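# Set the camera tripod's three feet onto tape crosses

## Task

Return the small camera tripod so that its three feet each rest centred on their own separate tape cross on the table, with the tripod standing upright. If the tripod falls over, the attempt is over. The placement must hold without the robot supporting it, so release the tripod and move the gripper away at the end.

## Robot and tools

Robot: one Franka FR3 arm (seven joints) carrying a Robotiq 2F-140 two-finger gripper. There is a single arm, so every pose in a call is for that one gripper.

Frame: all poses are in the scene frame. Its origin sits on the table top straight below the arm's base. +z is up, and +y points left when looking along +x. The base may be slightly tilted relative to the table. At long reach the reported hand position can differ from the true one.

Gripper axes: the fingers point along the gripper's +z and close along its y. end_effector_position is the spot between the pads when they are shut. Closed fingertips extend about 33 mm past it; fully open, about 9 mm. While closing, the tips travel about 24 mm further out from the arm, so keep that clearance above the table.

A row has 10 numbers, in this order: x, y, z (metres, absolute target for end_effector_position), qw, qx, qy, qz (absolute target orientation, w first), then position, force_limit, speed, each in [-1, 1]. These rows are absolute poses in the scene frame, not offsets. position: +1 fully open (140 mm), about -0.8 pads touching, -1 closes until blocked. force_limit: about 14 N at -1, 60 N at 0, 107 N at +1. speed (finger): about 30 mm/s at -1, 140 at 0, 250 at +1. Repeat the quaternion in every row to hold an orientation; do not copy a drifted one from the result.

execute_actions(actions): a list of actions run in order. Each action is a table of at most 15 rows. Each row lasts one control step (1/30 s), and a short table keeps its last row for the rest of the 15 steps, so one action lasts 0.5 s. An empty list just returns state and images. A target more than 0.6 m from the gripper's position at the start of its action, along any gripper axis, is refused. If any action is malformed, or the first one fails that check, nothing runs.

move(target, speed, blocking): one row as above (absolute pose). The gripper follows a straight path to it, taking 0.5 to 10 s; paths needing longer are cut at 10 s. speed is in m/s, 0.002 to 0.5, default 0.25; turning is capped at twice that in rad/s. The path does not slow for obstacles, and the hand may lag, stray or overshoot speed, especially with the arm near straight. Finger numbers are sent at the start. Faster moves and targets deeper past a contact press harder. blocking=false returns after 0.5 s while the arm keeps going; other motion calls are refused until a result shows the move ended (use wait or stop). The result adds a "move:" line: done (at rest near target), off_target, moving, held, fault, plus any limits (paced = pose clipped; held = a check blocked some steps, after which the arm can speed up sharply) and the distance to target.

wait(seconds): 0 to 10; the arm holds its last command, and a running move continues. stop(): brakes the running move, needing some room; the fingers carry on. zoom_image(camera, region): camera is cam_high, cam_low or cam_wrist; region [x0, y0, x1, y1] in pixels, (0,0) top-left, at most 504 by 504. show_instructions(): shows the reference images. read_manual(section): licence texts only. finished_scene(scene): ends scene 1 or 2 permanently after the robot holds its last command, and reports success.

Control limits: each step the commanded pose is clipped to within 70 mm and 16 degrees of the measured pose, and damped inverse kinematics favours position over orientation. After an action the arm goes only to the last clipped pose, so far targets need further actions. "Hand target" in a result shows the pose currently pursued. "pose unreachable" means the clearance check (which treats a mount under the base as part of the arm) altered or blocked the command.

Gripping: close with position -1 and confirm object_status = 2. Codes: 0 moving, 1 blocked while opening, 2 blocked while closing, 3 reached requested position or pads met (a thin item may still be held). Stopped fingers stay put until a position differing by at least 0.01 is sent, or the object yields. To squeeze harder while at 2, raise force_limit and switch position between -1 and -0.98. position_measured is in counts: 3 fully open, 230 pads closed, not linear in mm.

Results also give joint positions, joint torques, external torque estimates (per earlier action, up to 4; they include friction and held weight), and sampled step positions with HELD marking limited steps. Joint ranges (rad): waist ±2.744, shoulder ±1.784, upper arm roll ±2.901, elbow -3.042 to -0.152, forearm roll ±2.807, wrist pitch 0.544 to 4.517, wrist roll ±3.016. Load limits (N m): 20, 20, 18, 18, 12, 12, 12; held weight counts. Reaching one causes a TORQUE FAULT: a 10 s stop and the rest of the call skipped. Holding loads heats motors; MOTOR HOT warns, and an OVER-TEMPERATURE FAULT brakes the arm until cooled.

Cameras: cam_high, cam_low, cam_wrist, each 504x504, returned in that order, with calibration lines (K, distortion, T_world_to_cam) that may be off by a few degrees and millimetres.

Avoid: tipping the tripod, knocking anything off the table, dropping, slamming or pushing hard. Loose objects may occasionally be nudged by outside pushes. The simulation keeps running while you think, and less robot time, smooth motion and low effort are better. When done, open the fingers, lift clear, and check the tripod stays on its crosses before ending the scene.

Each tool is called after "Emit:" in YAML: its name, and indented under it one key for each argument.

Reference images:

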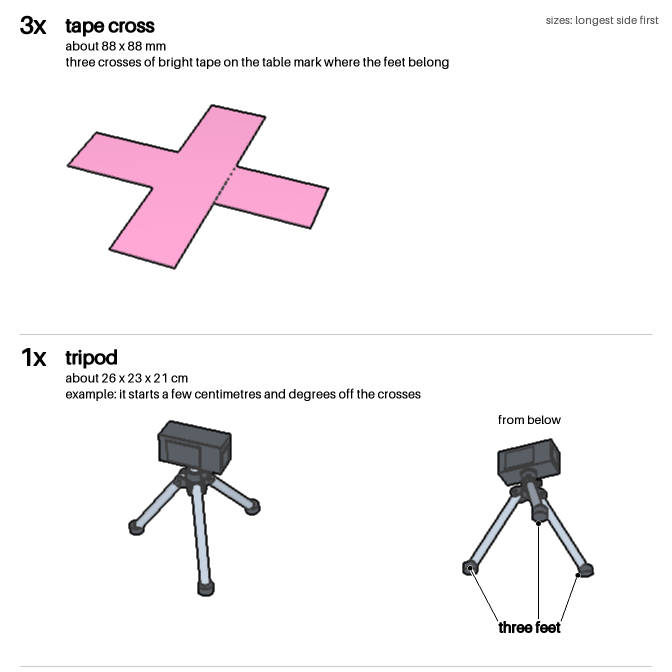

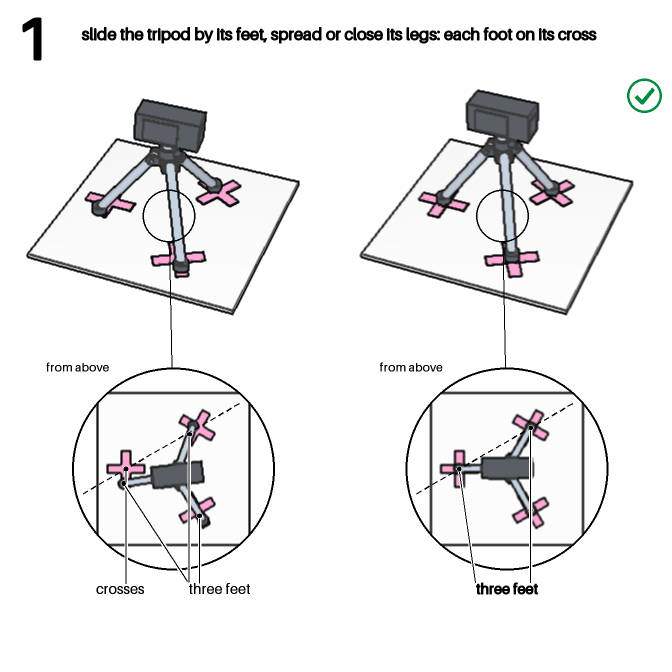

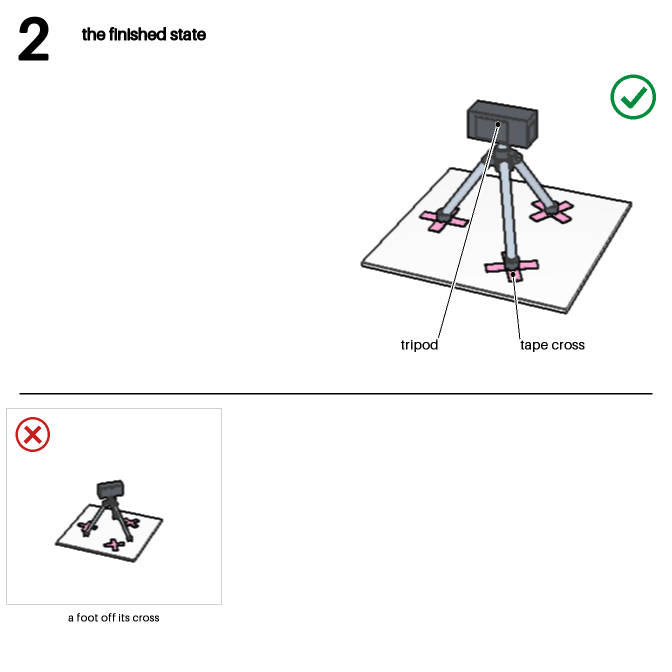

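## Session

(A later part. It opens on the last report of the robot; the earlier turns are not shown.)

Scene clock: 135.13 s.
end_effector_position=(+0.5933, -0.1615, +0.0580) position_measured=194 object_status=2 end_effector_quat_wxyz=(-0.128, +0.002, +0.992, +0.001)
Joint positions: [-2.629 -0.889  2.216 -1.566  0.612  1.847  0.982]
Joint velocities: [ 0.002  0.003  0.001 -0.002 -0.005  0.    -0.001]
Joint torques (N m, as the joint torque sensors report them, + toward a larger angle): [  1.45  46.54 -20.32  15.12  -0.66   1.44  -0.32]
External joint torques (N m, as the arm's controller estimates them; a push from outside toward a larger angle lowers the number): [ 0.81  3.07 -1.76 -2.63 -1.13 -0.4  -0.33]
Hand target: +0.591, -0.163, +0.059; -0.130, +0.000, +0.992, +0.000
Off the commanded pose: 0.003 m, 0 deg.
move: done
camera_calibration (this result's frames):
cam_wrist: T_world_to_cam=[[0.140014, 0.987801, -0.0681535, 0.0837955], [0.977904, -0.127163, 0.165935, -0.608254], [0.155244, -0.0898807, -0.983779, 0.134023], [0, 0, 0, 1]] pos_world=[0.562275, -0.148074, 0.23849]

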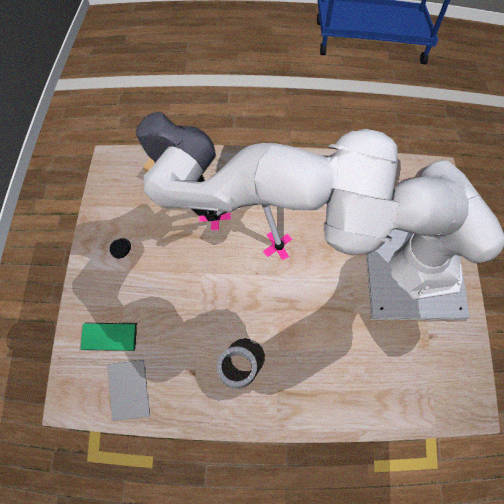

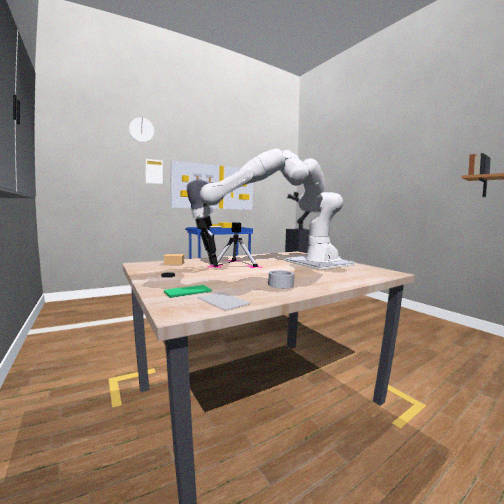

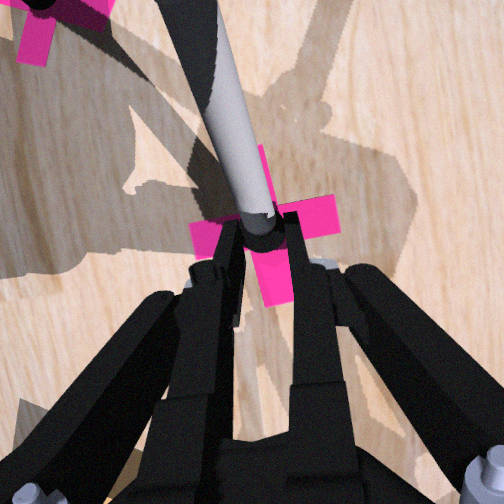

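Emit:
move:
  target: [0.5925,-0.160,0.053,-0.13,0,0.991,0,-1,-0.9,-0.7]
  speed: 0.01

Emit:
move:
  target: [0.5925,-0.160,0.054,-0.13,0,0.991,0,0,-0.9,-0.5]
  speed: 0.02

Emit:
move:
  target: [0.62,-0.15,0.13,-0.13,0,0.991,0,0,-0.9,-0.5]
  speed: 0.1

Emit:
move:
  target: [0.56,0.03,0.16,0,0.5,-0.866,0,0,-0.9,-0.5]
  speed: 0.25

Emit:
move:
  target: [0.376,-0.03,0.12,0.060,0.879,-0.458,0.115,0,-0.9,-0.5]
  speed: 0.2

Scene clock: 142.93 s.
end_effector_position=(+0.5925, -0.1605, +0.0539) position_measured=194 object_status=2 end_effector_quat_wxyz=(-0.130, +0.000, +0.992, -0.000)
Joint positions: [-2.629 -0.895  2.22  -1.567  0.611  1.851  0.982]
Joint velocities: [ 0.001 -0.001  0.002 -0.001  0.001 -0.     0.   ]
Joint torques (N m, as the joint torque sensors report them, + toward a larger angle): [  0.41  44.77 -18.5   17.82   0.75   1.81  -0.09]
External joint torques (N m, as the arm's controller estimates them; a push from outside toward a larger angle lowers the number): [-0.16  1.12  0.14  0.17  0.28 -0.03 -0.1 ]
Hand target: +0.593, -0.160, +0.053; -0.130, -0.000, +0.992, -0.000
Off the commanded pose: 0.001 m, 0 deg.
move: done
camera_calibration (this result's frames):
cam_wrist: T_world_to_cam=[[0.136335, 0.988124, -0.0708837, 0.0850872], [0.979023, -0.123452, 0.16209, -0.60657], [0.151414, -0.0914954, -0.984227, 0.132186], [0, 0, 0, 1]] pos_world=[0.562231, -0.146865, 0.234451]

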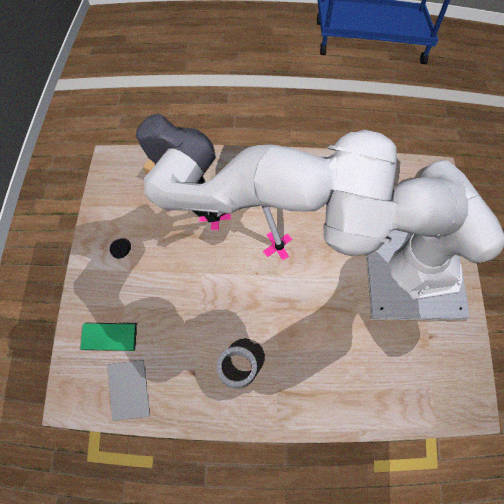

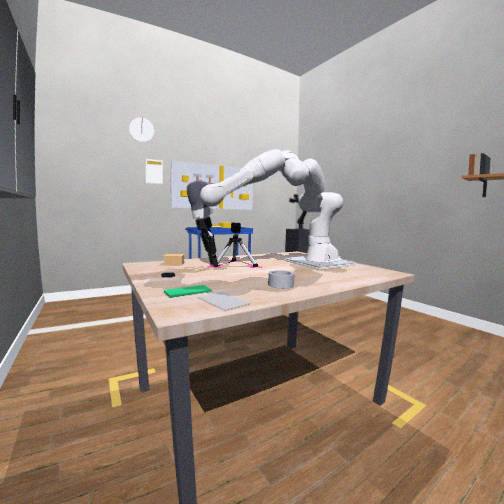

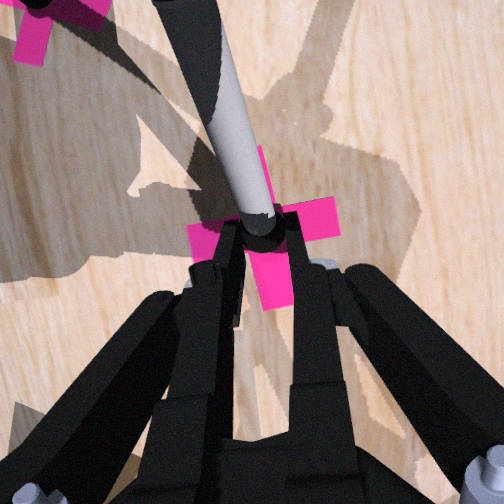

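Scene clock: 143.63 s.
end_effector_position=(+0.5925, -0.1605, +0.0539) position_measured=129 object_status=0 end_effector_quat_wxyz=(-0.130, +0.000, +0.992, -0.000)
Joint positions: [-2.629 -0.895  2.22  -1.567  0.611  1.851  0.982]
Joint velocities: [-0.     0.001  0.    -0.     0.     0.     0.   ]
Joint torques (N m, as the joint torque sensors report them, + toward a larger angle): [  0.81  45.98 -18.95  17.52   0.54   1.65  -0.07]
External joint torques (N m, as the arm's controller estimates them; a push from outside toward a larger angle lowers the number): [ 0.58  2.25 -0.06 -0.06  0.08 -0.2  -0.08]
Hand target: +0.593, -0.160, +0.054; -0.130, -0.000, +0.992, -0.000
Off the commanded pose: 0.001 m, 0 deg.
move: done
camera_calibration (this result's frames):
cam_wrist: T_world_to_cam=[[0.13634, 0.988125, -0.0708541, 0.0850729], [0.979032, -0.123467, 0.162029, -0.606554], [0.151356, -0.0914593, -0.984239, 0.132229], [0, 0, 0, 1]] pos_world=[0.562223, -0.146858, 0.234452]

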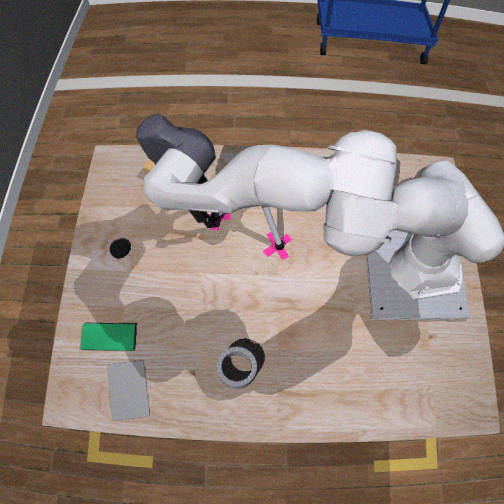

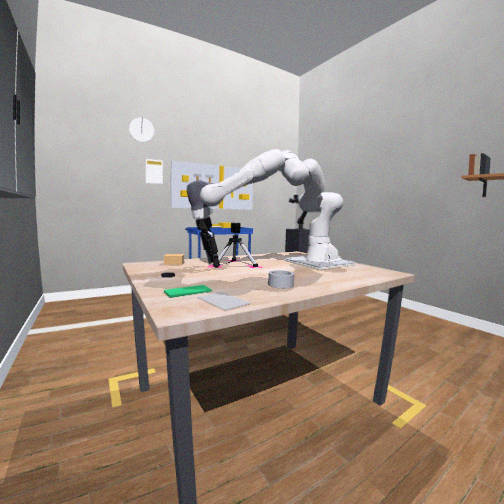

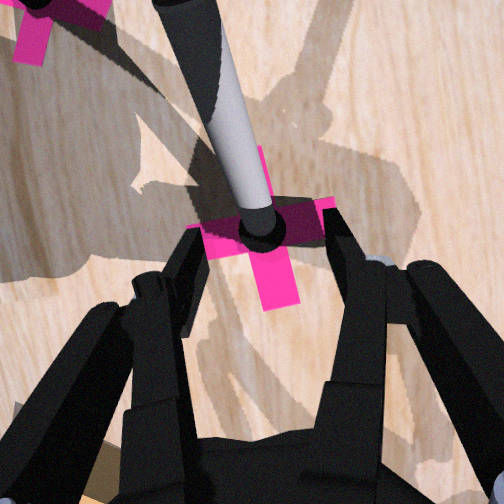

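Scene clock: 145.00 s.
end_effector_position=(+0.6190, -0.1486, +0.1302) position_measured=129 object_status=3 end_effector_quat_wxyz=(-0.129, -0.004, +0.992, +0.001)
Joint positions: [-2.648 -0.863  2.183 -1.394  0.573  1.674  1.031]
Joint velocities: [ 0.001 -0.001 -0.002  0.     0.    -0.013  0.01 ]
Joint torques (N m, as the joint torque sensors report them, + toward a larger angle): [ -0.28  46.16 -18.94  19.19   0.11   1.51   0.16]
External joint torques (N m, as the arm's controller estimates them; a push from outside toward a larger angle lowers the number): [-0.59  1.17 -1.08  0.63 -0.37 -0.31  0.15]
Hand target: +0.618, -0.150, +0.131; -0.130, -0.000, +0.991, -0.000
Off the commanded pose: 0.002 m, 1 deg.
move: done
camera_calibration (this result's frames):
cam_wrist: T_world_to_cam=[[0.128722, 0.989395, -0.0672947, 0.0795025], [0.979618, -0.116311, 0.163771, -0.642928], [0.154207, -0.0870039, -0.9842, 0.20327], [0, 0, 0, 1]] pos_world=[0.588245, -0.135754, 0.310701]

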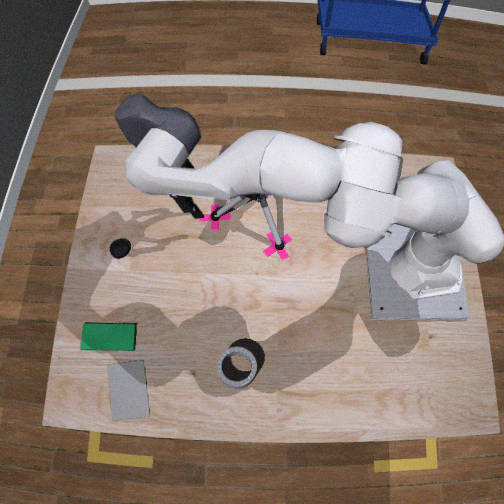

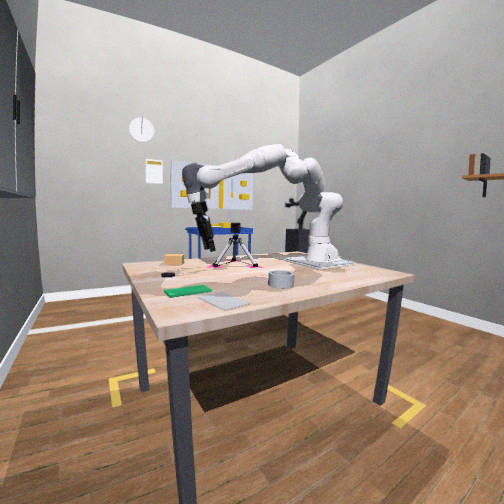

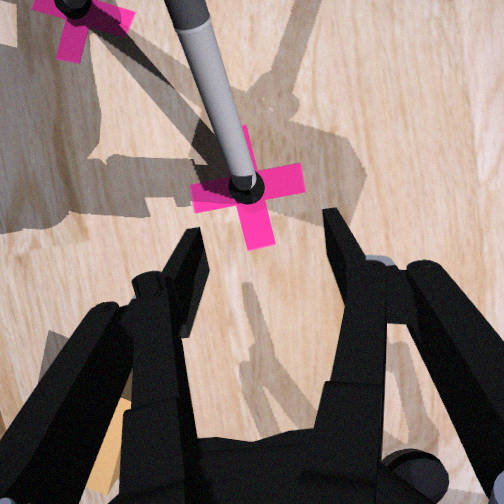

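Scene clock: 147.87 s.
end_effector_position=(+0.5601, +0.0287, +0.1546) position_measured=129 object_status=3 end_effector_quat_wxyz=(-0.003, -0.492, +0.871, +0.006)
Joint positions: [-2.204 -0.217  2.27  -2.108  0.211  2.227  0.447]
Joint velocities: [-0.001  0.     0.001  0.001  0.001  0.007 -0.029]
Joint torques (N m, as the joint torque sensors report them, + toward a larger angle): [ 0.22 29.1  -5.44 20.52  0.09  2.86 -0.25]
External joint torques (N m, as the arm's controller estimates them; a push from outside toward a larger angle lowers the number): [-0.08  2.89 -0.58 -1.93 -0.54  0.41 -0.25]
Hand target: +0.560, +0.028, +0.154; -0.002, -0.497, +0.868, +0.005
Off the commanded pose: 0.006 m, 1 deg.
move: off_target
camera_calibration (this result's frames):
cam_wrist: T_world_to_cam=[[-0.769037, 0.638891, -0.0200288, 0.41894], [0.577338, 0.707711, 0.407218, -0.404561], [0.274342, 0.301602, -0.913111, 0.16235], [0, 0, 0, 1]] pos_world=[0.511209, -0.0303098, 0.321379]

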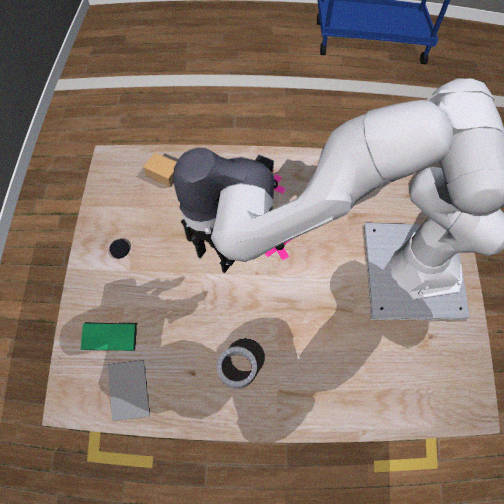

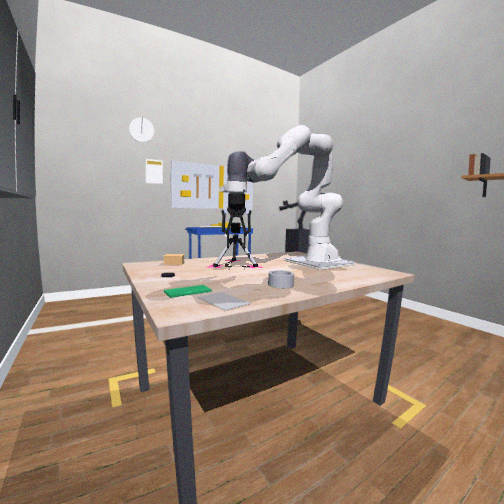

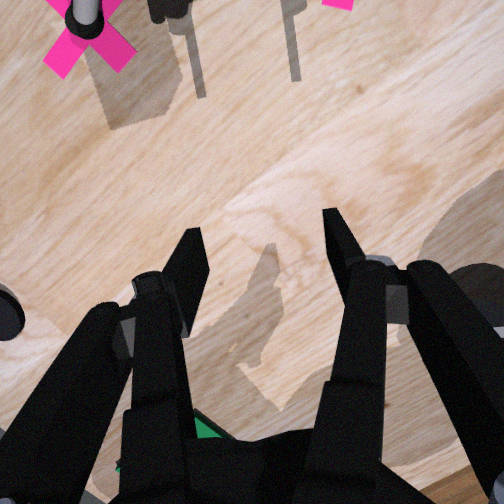

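Scene clock: 151.43 s.
end_effector_position=(+0.3766, -0.0290, +0.1149) position_measured=129 object_status=3 end_effector_quat_wxyz=(+0.064, +0.875, -0.465, +0.115)
Joint positions: [-2.33   0.531  2.348 -2.839 -0.929  2.362  0.142]
Joint velocities: [ 0.001  0.    -0.    -0.001 -0.006 -0.001 -0.025]
Joint torques (N m, as the joint torque sensors report them, + toward a larger angle): [ 0.11  7.7   4.72 16.97 -0.02  2.05 -0.23]
External joint torques (N m, as the arm's controller estimates them; a push from outside toward a larger angle lowers the number): [-0.05  1.74 -2.44 -1.32 -0.56 -0.24 -0.24]
Hand target: +0.375, -0.030, +0.114; +0.065, +0.878, -0.460, +0.114
Off the commanded pose: 0.005 m, 1 deg.
move: off_target
camera_calibration (this result's frames):
cam_wrist: T_world_to_cam=[[-0.895629, -0.439883, -0.065975, 0.335561], [-0.444654, 0.881595, 0.158344, 0.176965], [-0.0114896, 0.171154, -0.985177, 0.306038], [0, 0, 0, 1]] pos_world=[0.382743, -0.0607837, 0.295619]

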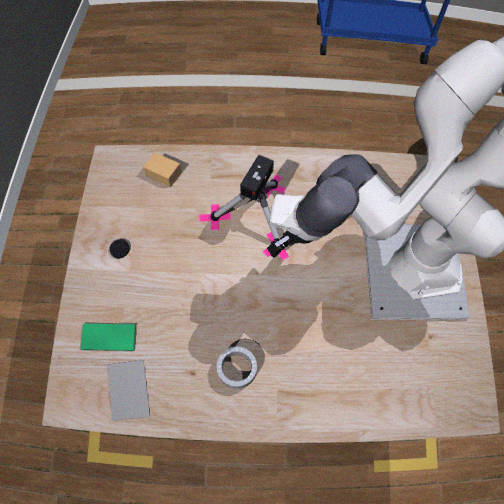

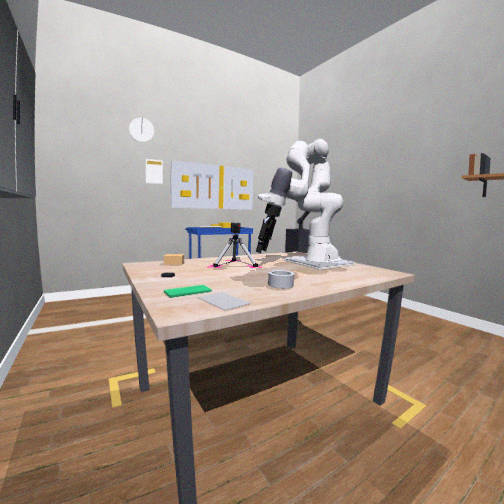

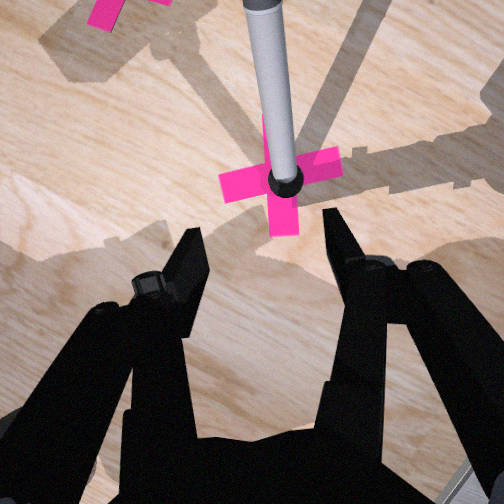

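Emit:
move:
  target: [0.379,-0.063,0.05,0.060,0.879,-0.458,0.115,0,-0.9,-0.5]
  speed: 0.05

Emit:
zoom_image:
  camera: "cam_low"
  region: [210, 210, 280, 280]

Scene clock: 156.53 s.
end_effector_position=(+0.3781, -0.0646, +0.0498) position_measured=129 object_status=3 end_effector_quat_wxyz=(+0.063, +0.879, -0.458, +0.116)
Joint positions: [-2.322  0.254  2.158 -2.849 -1.071  2.683  0.16 ]
Joint velocities: [-0.    -0.004  0.001 -0.     0.002  0.018  0.006]
Joint torques (N m, as the joint torque sensors report them, + toward a larger angle): [ 1.01  8.78  2.92 16.18  0.1   2.66  0.12]
External joint torques (N m, as the arm's controller estimates them; a push from outside toward a larger angle lowers the number): [ 0.91  0.   -1.24  1.09 -0.52  0.37  0.11]
Hand target: +0.380, -0.064, +0.051; +0.062, +0.879, -0.459, +0.118
Off the commanded pose: 0.002 m, 0 deg.
move: done
camera_calibration (this result's frames):
cam_wrist: T_world_to_cam=[[-0.888072, -0.454999, -0.0656096, 0.313056], [-0.459496, 0.87427, 0.156575, 0.224492], [-0.0138812, 0.169198, -0.985484, 0.248814], [0, 0, 0, 1]] pos_world=[0.384623, -0.095925, 0.230592]

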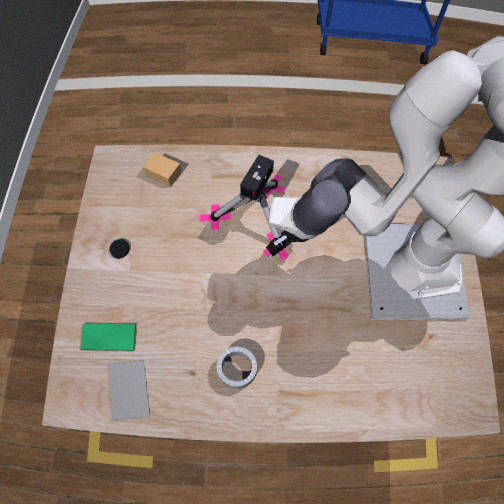

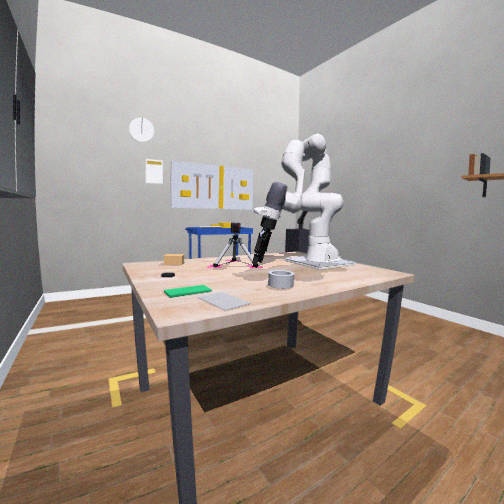

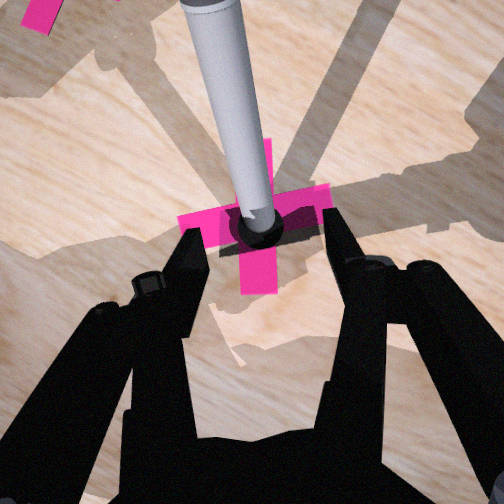

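Region (210, 210, 280, 280) of cam_low's 504x504 image, scaled by 7.200, with more detail than that image has.

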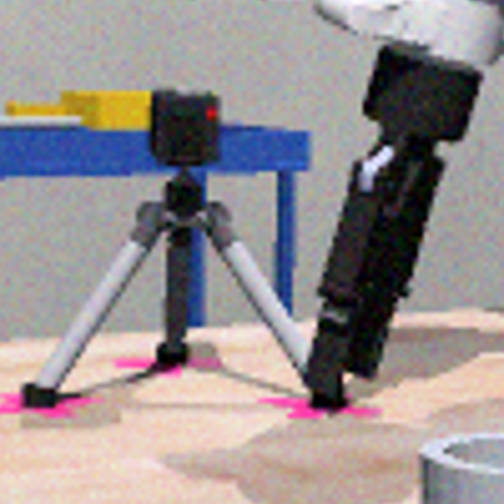

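Emit:
move:
  target: [0.380,-0.065,0.046,0.060,0.879,-0.458,0.115,0,-0.9,-0.5]
  speed: 0.02

Emit:
move:
  target: [0.380,-0.065,0.046,0.060,0.879,-0.458,0.115,-1,-0.9,-0.7]
  speed: 0.02

Emit:
move:
  target: [0.381,-0.065,0.051,0.060,0.879,-0.458,0.115,-1,-0.9,-0.7]
  speed: 0.01

Emit:
move:
  target: [0.386,-0.067,0.051,0.060,0.879,-0.458,0.115,-1,-0.9,-0.7]
  speed: 0.01

Emit:
zoom_image:
  camera: "cam_wrist"
  region: [160, 130, 360, 330]

Scene clock: 163.30 s.
end_effector_position=(+0.3781, -0.0656, +0.0456) position_measured=129 object_status=3 end_effector_quat_wxyz=(+0.062, +0.879, -0.459, +0.114)
Joint positions: [-2.317  0.228  2.145 -2.847 -1.065  2.71   0.158]
Joint velocities: [ 0.004 -0.005 -0.003  0.001  0.004  0.017 -0.005]
Joint torques (N m, as the joint torque sensors report them, + toward a larger angle): [ 1.25  8.75  1.48 15.56  1.18  2.68 -0.29]
External joint torques (N m, as the arm's controller estimates them; a push from outside toward a larger angle lowers the number): [ 1.12 -0.27 -2.31  0.68  0.57  0.39 -0.3 ]
Hand target: +0.380, -0.065, +0.046; +0.060, +0.879, -0.458, +0.115
Off the commanded pose: 0.002 m, 0 deg.
move: done
camera_calibration (this result's frames):
cam_wrist: T_world_to_cam=[[-0.889715, -0.451629, -0.0666271, 0.313239], [-0.456292, 0.875167, 0.160872, 0.224728], [-0.0143447, 0.173532, -0.984724, 0.245207], [0, 0, 0, 1]] pos_world=[0.384752, -0.0977583, 0.226179]

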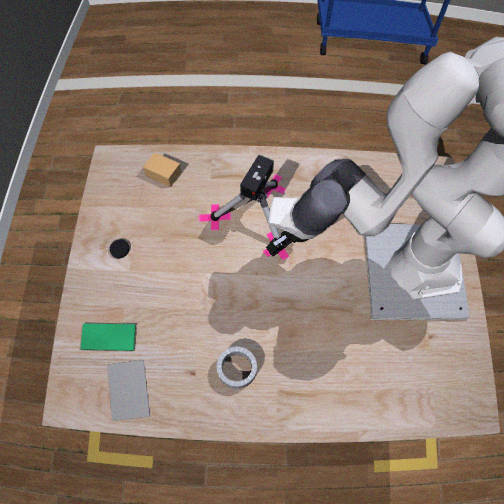

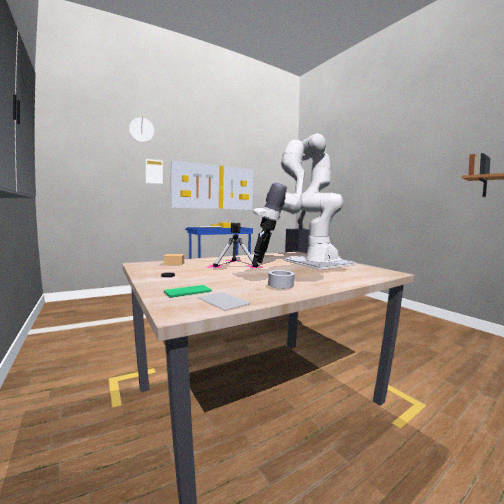

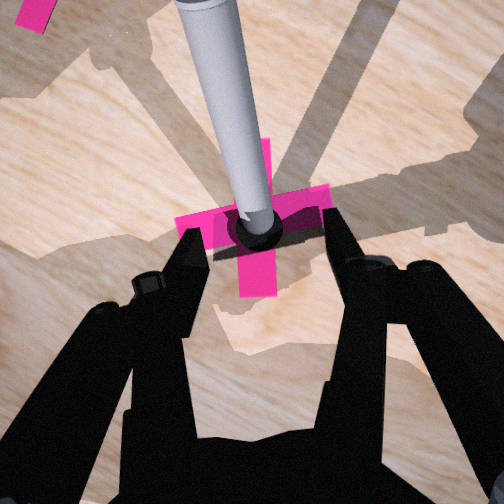

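Scene clock: 164.17 s.
end_effector_position=(+0.3788, -0.0649, +0.0457) position_measured=195 object_status=2 end_effector_quat_wxyz=(+0.060, +0.879, -0.459, +0.115)
Joint positions: [-2.316  0.228  2.145 -2.847 -1.064  2.713  0.156]
Joint velocities: [ 0.001  0.001  0.002 -0.     0.002 -0.    -0.003]
Joint torques (N m, as the joint torque sensors report them, + toward a larger angle): [ 1.46  8.43  1.47 15.74  1.2   2.67 -0.27]
External joint torques (N m, as the arm's controller estimates them; a push from outside toward a larger angle lowers the number): [ 1.25 -0.59 -2.4   0.85  0.6   0.35 -0.27]
Hand target: +0.380, -0.065, +0.046; +0.060, +0.879, -0.458, +0.115
Off the commanded pose: 0.001 m, 0 deg.
move: done
camera_calibration (this result's frames):
cam_wrist: T_world_to_cam=[[-0.889037, -0.452603, -0.0690198, 0.314002], [-0.45765, 0.874232, 0.162094, 0.224775], [-0.0130249, 0.175694, -0.984359, 0.244889], [0, 0, 0, 1]] pos_world=[0.385218, -0.097413, 0.226296]

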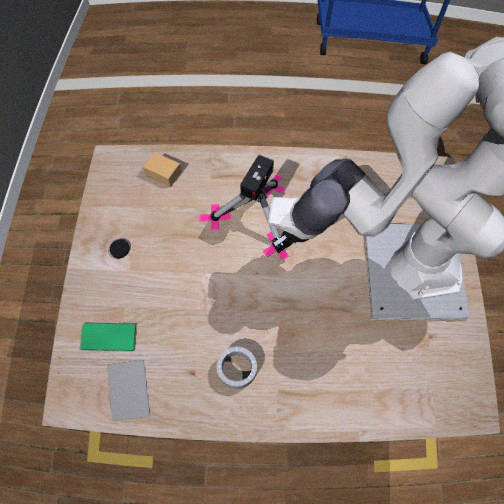

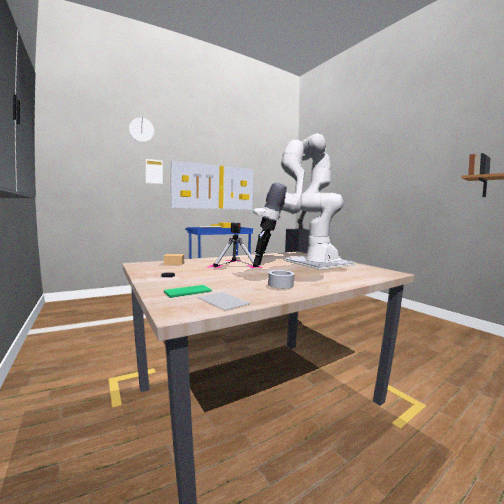

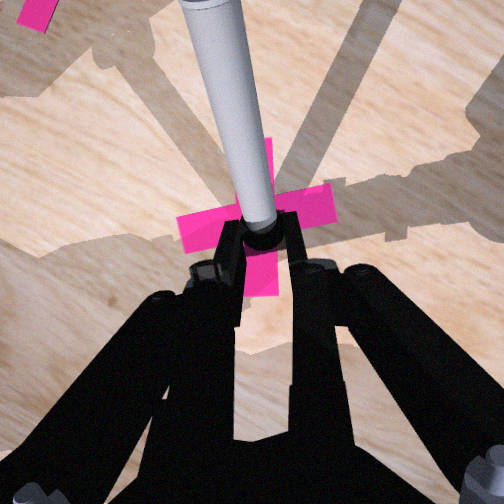

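Scene clock: 164.97 s.
end_effector_position=(+0.3789, -0.0650, +0.0494) position_measured=195 object_status=2 end_effector_quat_wxyz=(+0.060, +0.878, -0.460, +0.114)
Joint positions: [-2.316  0.251  2.145 -2.847 -1.06   2.691  0.15 ]
Joint velocities: [ 0.001  0.006 -0.     0.001  0.002 -0.009 -0.006]
Joint torques (N m, as the joint torque sensors report them, + toward a larger angle): [ 1.69 10.95  3.31 16.64  1.35  1.95 -0.24]
External joint torques (N m, as the arm's controller estimates them; a push from outside toward a larger angle lowers the number): [ 1.56  2.4  -0.85  1.56  0.74 -0.35 -0.25]
Hand target: +0.381, -0.065, +0.051; +0.060, +0.879, -0.458, +0.115
Off the commanded pose: 0.003 m, 0 deg.
move: done
camera_calibration (this result's frames):
cam_wrist: T_world_to_cam=[[-0.890209, -0.45024, -0.0693626, 0.314862], [-0.455357, 0.875001, 0.16439, 0.223419], [-0.0133223, 0.177926, -0.983954, 0.248717], [0, 0, 0, 1]] pos_world=[0.385342, -0.0979817, 0.229838]

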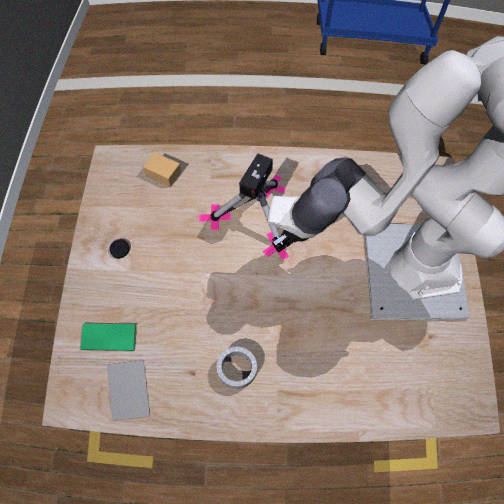

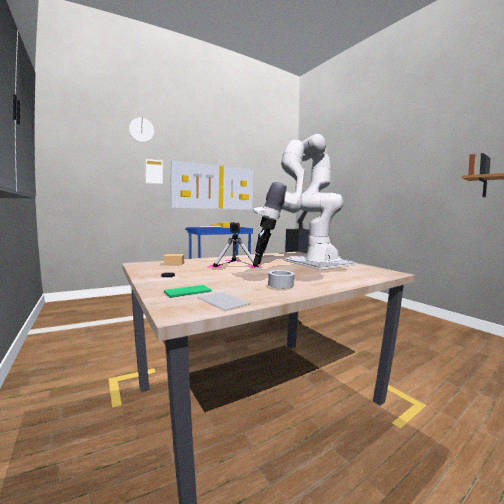

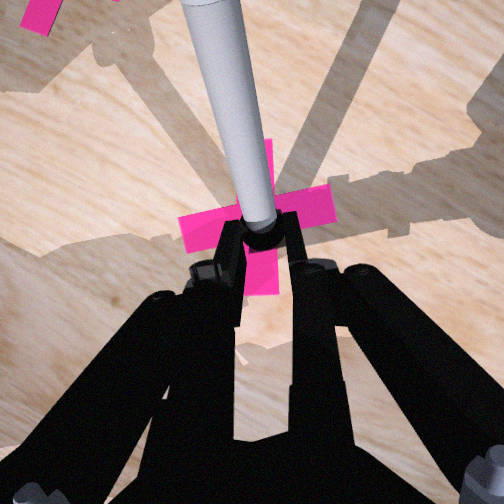

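Scene clock: 165.93 s.
end_effector_position=(+0.3827, -0.0670, +0.0497) position_measured=195 object_status=2 end_effector_quat_wxyz=(+0.062, +0.878, -0.460, +0.113)
Joint positions: [-2.305  0.238  2.137 -2.835 -1.042  2.693  0.136]
Joint velocities: [ 0.005 -0.003 -0.004  0.001  0.005  0.    -0.01 ]
Joint torques (N m, as the joint torque sensors report them, + toward a larger angle): [ 1.35  8.89  1.74 17.5   1.17  2.94 -0.27]
External joint torques (N m, as the arm's controller estimates them; a push from outside toward a larger angle lowers the number): [ 1.24  0.12 -2.29  2.33  0.56  0.63 -0.28]
Hand target: +0.386, -0.067, +0.051; +0.060, +0.879, -0.458, +0.115
Off the commanded pose: 0.004 m, 0 deg.
move: off_target
camera_calibration (this result's frames):
cam_wrist: T_world_to_cam=[[-0.89074, -0.449715, -0.0658654, 0.317403], [-0.454241, 0.875803, 0.163198, 0.226497], [-0.0157074, 0.175286, -0.984392, 0.25019], [0, 0, 0, 1]] pos_world=[0.389538, -0.0994804, 0.230228]

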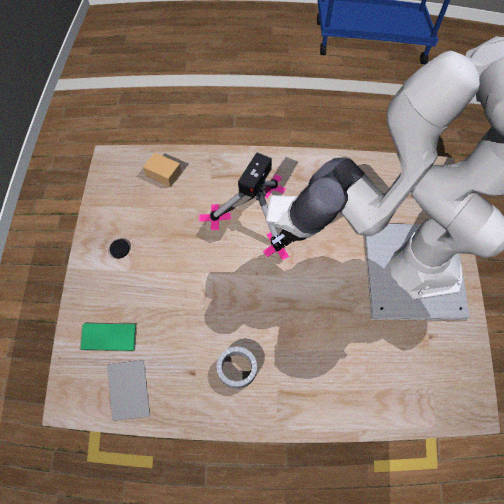

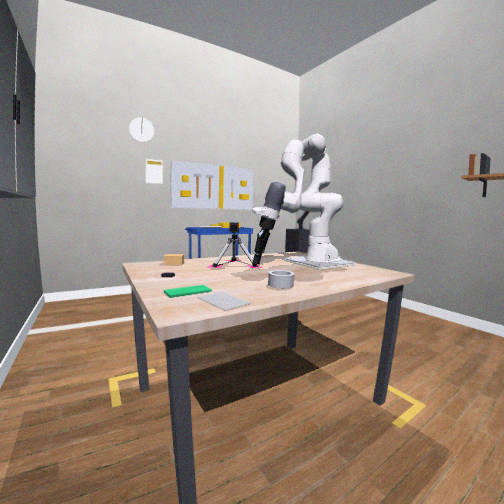

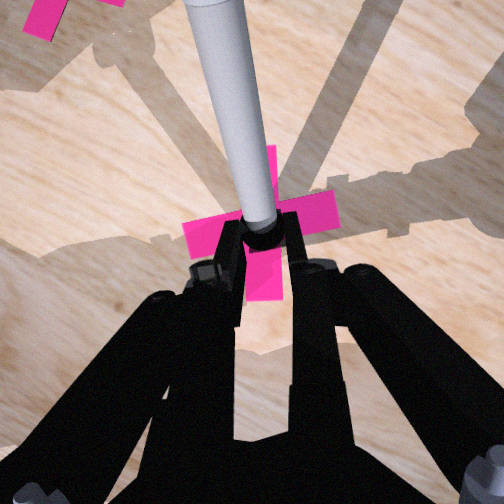

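Region (160, 130, 360, 330) of cam_wrist's 504x504 image, scaled by 2.520, with more detail than that image has.

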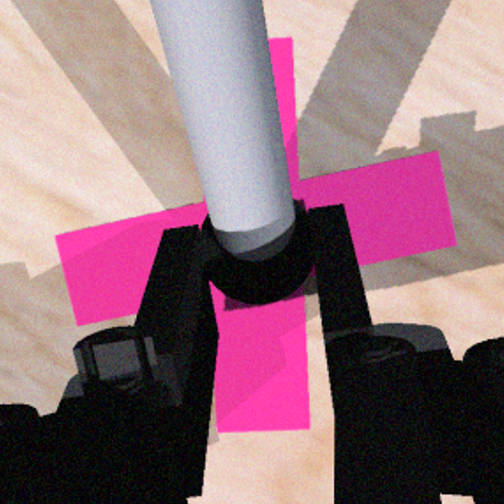

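Emit:
move:
  target: [0.385,-0.068,0.046,0.060,0.879,-0.458,0.115,-1,-0.9,-0.7]
  speed: 0.01

Emit:
move:
  target: [0.385,-0.068,0.047,0.060,0.879,-0.458,0.115,0,-0.9,-0.5]
  speed: 0.02

Emit:
move:
  target: [0.345,0.0,0.17,0.060,0.879,-0.458,0.115,0,-0.9,-0.5]
  speed: 0.1

Emit:
zoom_image:
  camera: "cam_high"
  region: [190, 160, 302, 272]

Scene clock: 170.47 s.
end_effector_position=(+0.3824, -0.0682, +0.0453) position_measured=195 object_status=2 end_effector_quat_wxyz=(+0.062, +0.879, -0.458, +0.113)
Joint positions: [-2.304  0.211  2.132 -2.835 -1.041  2.719  0.133]
Joint velocities: [-0.    -0.003  0.001  0.001 -0.001  0.004  0.001]
Joint torques (N m, as the joint torque sensors report them, + toward a larger angle): [ 0.88  8.48  1.28 16.4   0.24  3.44 -0.03]
External joint torques (N m, as the arm's controller estimates them; a push from outside toward a larger angle lowers the number): [ 0.72 -0.75 -2.37  1.42 -0.37  1.1  -0.04]
Hand target: +0.385, -0.068, +0.046; +0.060, +0.879, -0.458, +0.115
Off the commanded pose: 0.003 m, 0 deg.
move: done
camera_calibration (this result's frames):
cam_wrist: T_world_to_cam=[[-0.888709, -0.454043, -0.063576, 0.315139], [-0.45811, 0.873917, 0.162495, 0.229511], [-0.0182196, 0.173536, -0.984659, 0.246973], [0, 0, 0, 1]] pos_world=[0.389708, -0.100345, 0.225925]

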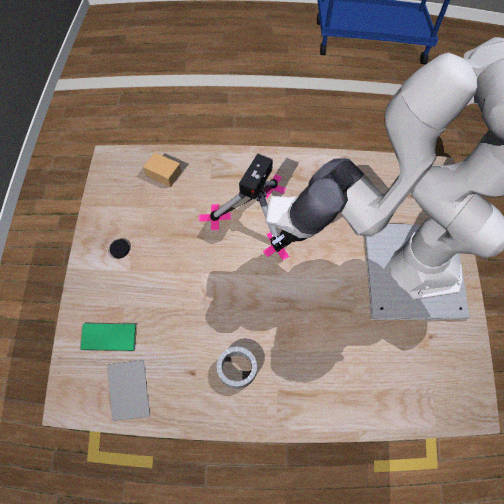

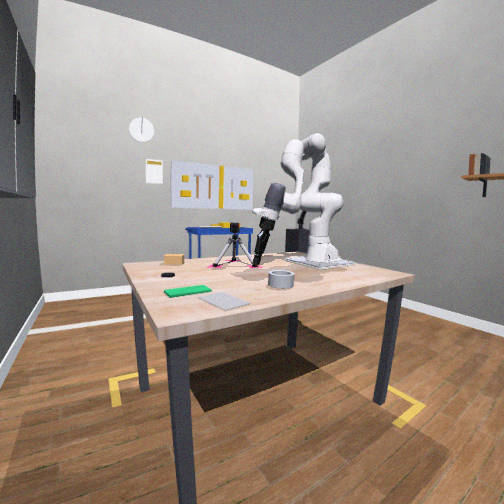

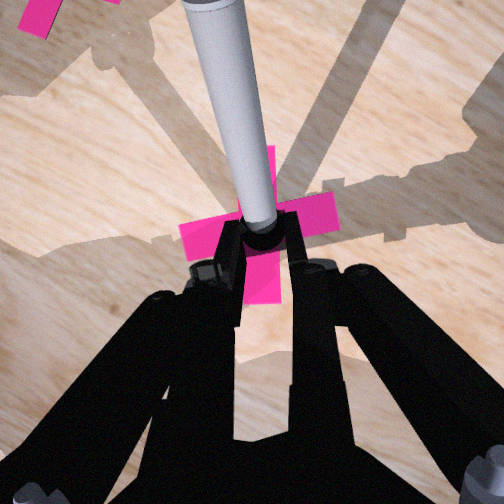

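Scene clock: 171.20 s.
end_effector_position=(+0.3828, -0.0680, +0.0457) position_measured=129 object_status=3 end_effector_quat_wxyz=(+0.062, +0.879, -0.458, +0.113)
Joint positions: [-2.304  0.212  2.132 -2.834 -1.041  2.719  0.133]
Joint velocities: [-0.    -0.     0.     0.     0.001  0.     0.   ]
Joint torques (N m, as the joint torque sensors report them, + toward a larger angle): [ 0.23 11.23  2.22 16.11  0.44  2.66 -0.13]
External joint torques (N m, as the arm's controller estimates them; a push from outside toward a larger angle lowers the number): [ 0.11  2.05 -1.4   1.11 -0.17  0.34 -0.14]
Hand target: +0.385, -0.068, +0.047; +0.060, +0.879, -0.458, +0.115
Off the commanded pose: 0.003 m, 0 deg.
move: done
camera_calibration (this result's frames):
cam_wrist: T_world_to_cam=[[-0.888655, -0.453968, -0.0648419, 0.315655], [-0.458254, 0.873815, 0.162635, 0.229532], [-0.0171712, 0.174241, -0.984553, 0.246913], [0, 0, 0, 1]] pos_world=[0.389933, -0.100294, 0.226236]

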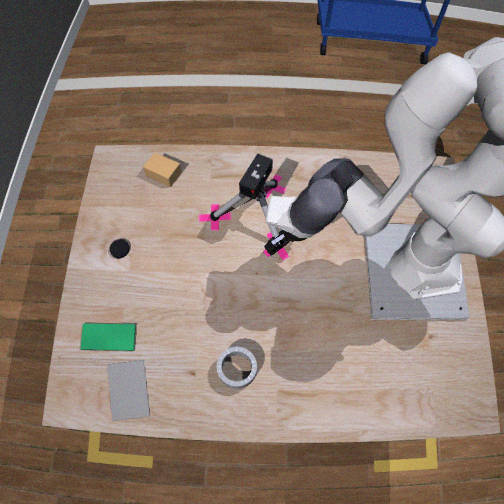

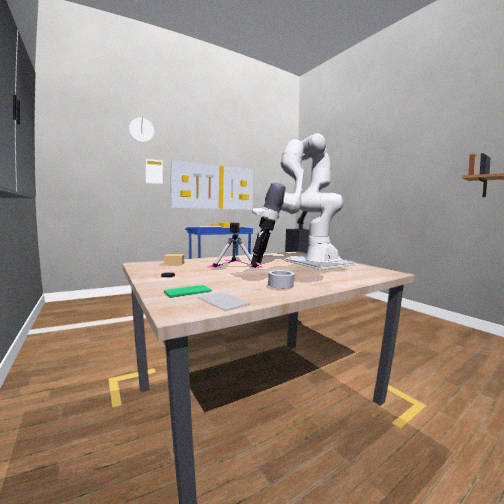

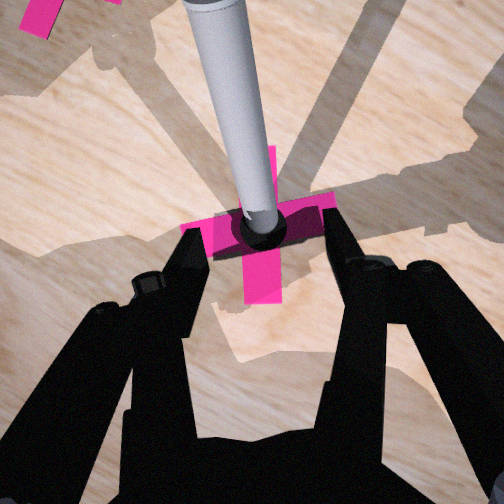

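Scene clock: 173.33 s.
end_effector_position=(+0.3431, +0.0027, +0.1683) position_measured=129 object_status=3 end_effector_quat_wxyz=(+0.057, +0.880, -0.458, +0.110)
Joint positions: [-2.359  0.773  2.544 -2.875 -0.785  2.129  0.114]
Joint velocities: [-0.     0.002  0.001 -0.    -0.002 -0.012 -0.003]
Joint torques (N m, as the joint torque sensors report them, + toward a larger angle): [ 1.28  4.16  6.54 21.7   1.12  2.16 -0.3 ]
External joint torques (N m, as the arm's controller estimates them; a push from outside toward a larger angle lowers the number): [ 1.24  1.54 -0.82  0.87  0.66 -0.19 -0.31]
Hand target: +0.343, +0.003, +0.169; +0.057, +0.881, -0.457, +0.110
Off the commanded pose: 0.004 m, 1 deg.
move: off_target
camera_calibration (this result's frames):
cam_wrist: T_world_to_cam=[[-0.887847, -0.454889, -0.0693097, 0.320907], [-0.45977, 0.870979, 0.173228, 0.128316], [-0.0184322, 0.185666, -0.98244, 0.354673], [0, 0, 0, 1]] pos_world=[0.350449, -0.0316341, 0.348459]

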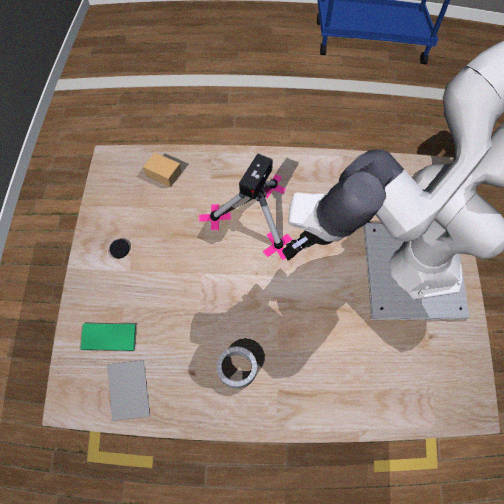

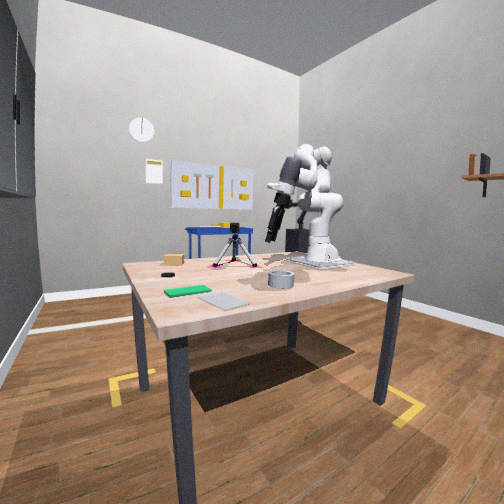

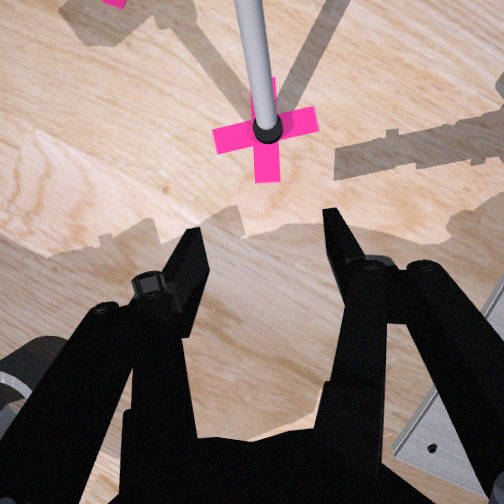

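Region (190, 160, 302, 272) of cam_high's 504x504 image, scaled by 4.500, with more detail than that image has.

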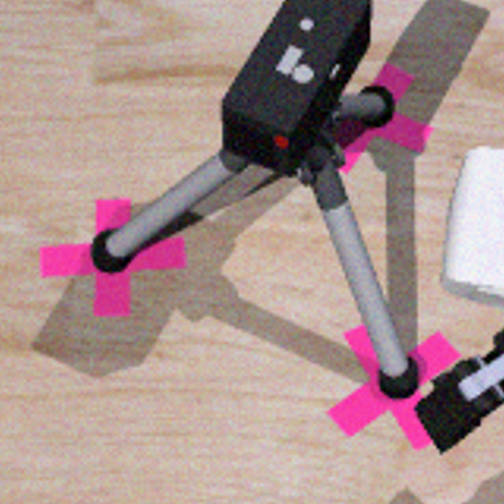

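Emit:
finished_scene:
  scene: 1

The scene is finished: the task was done.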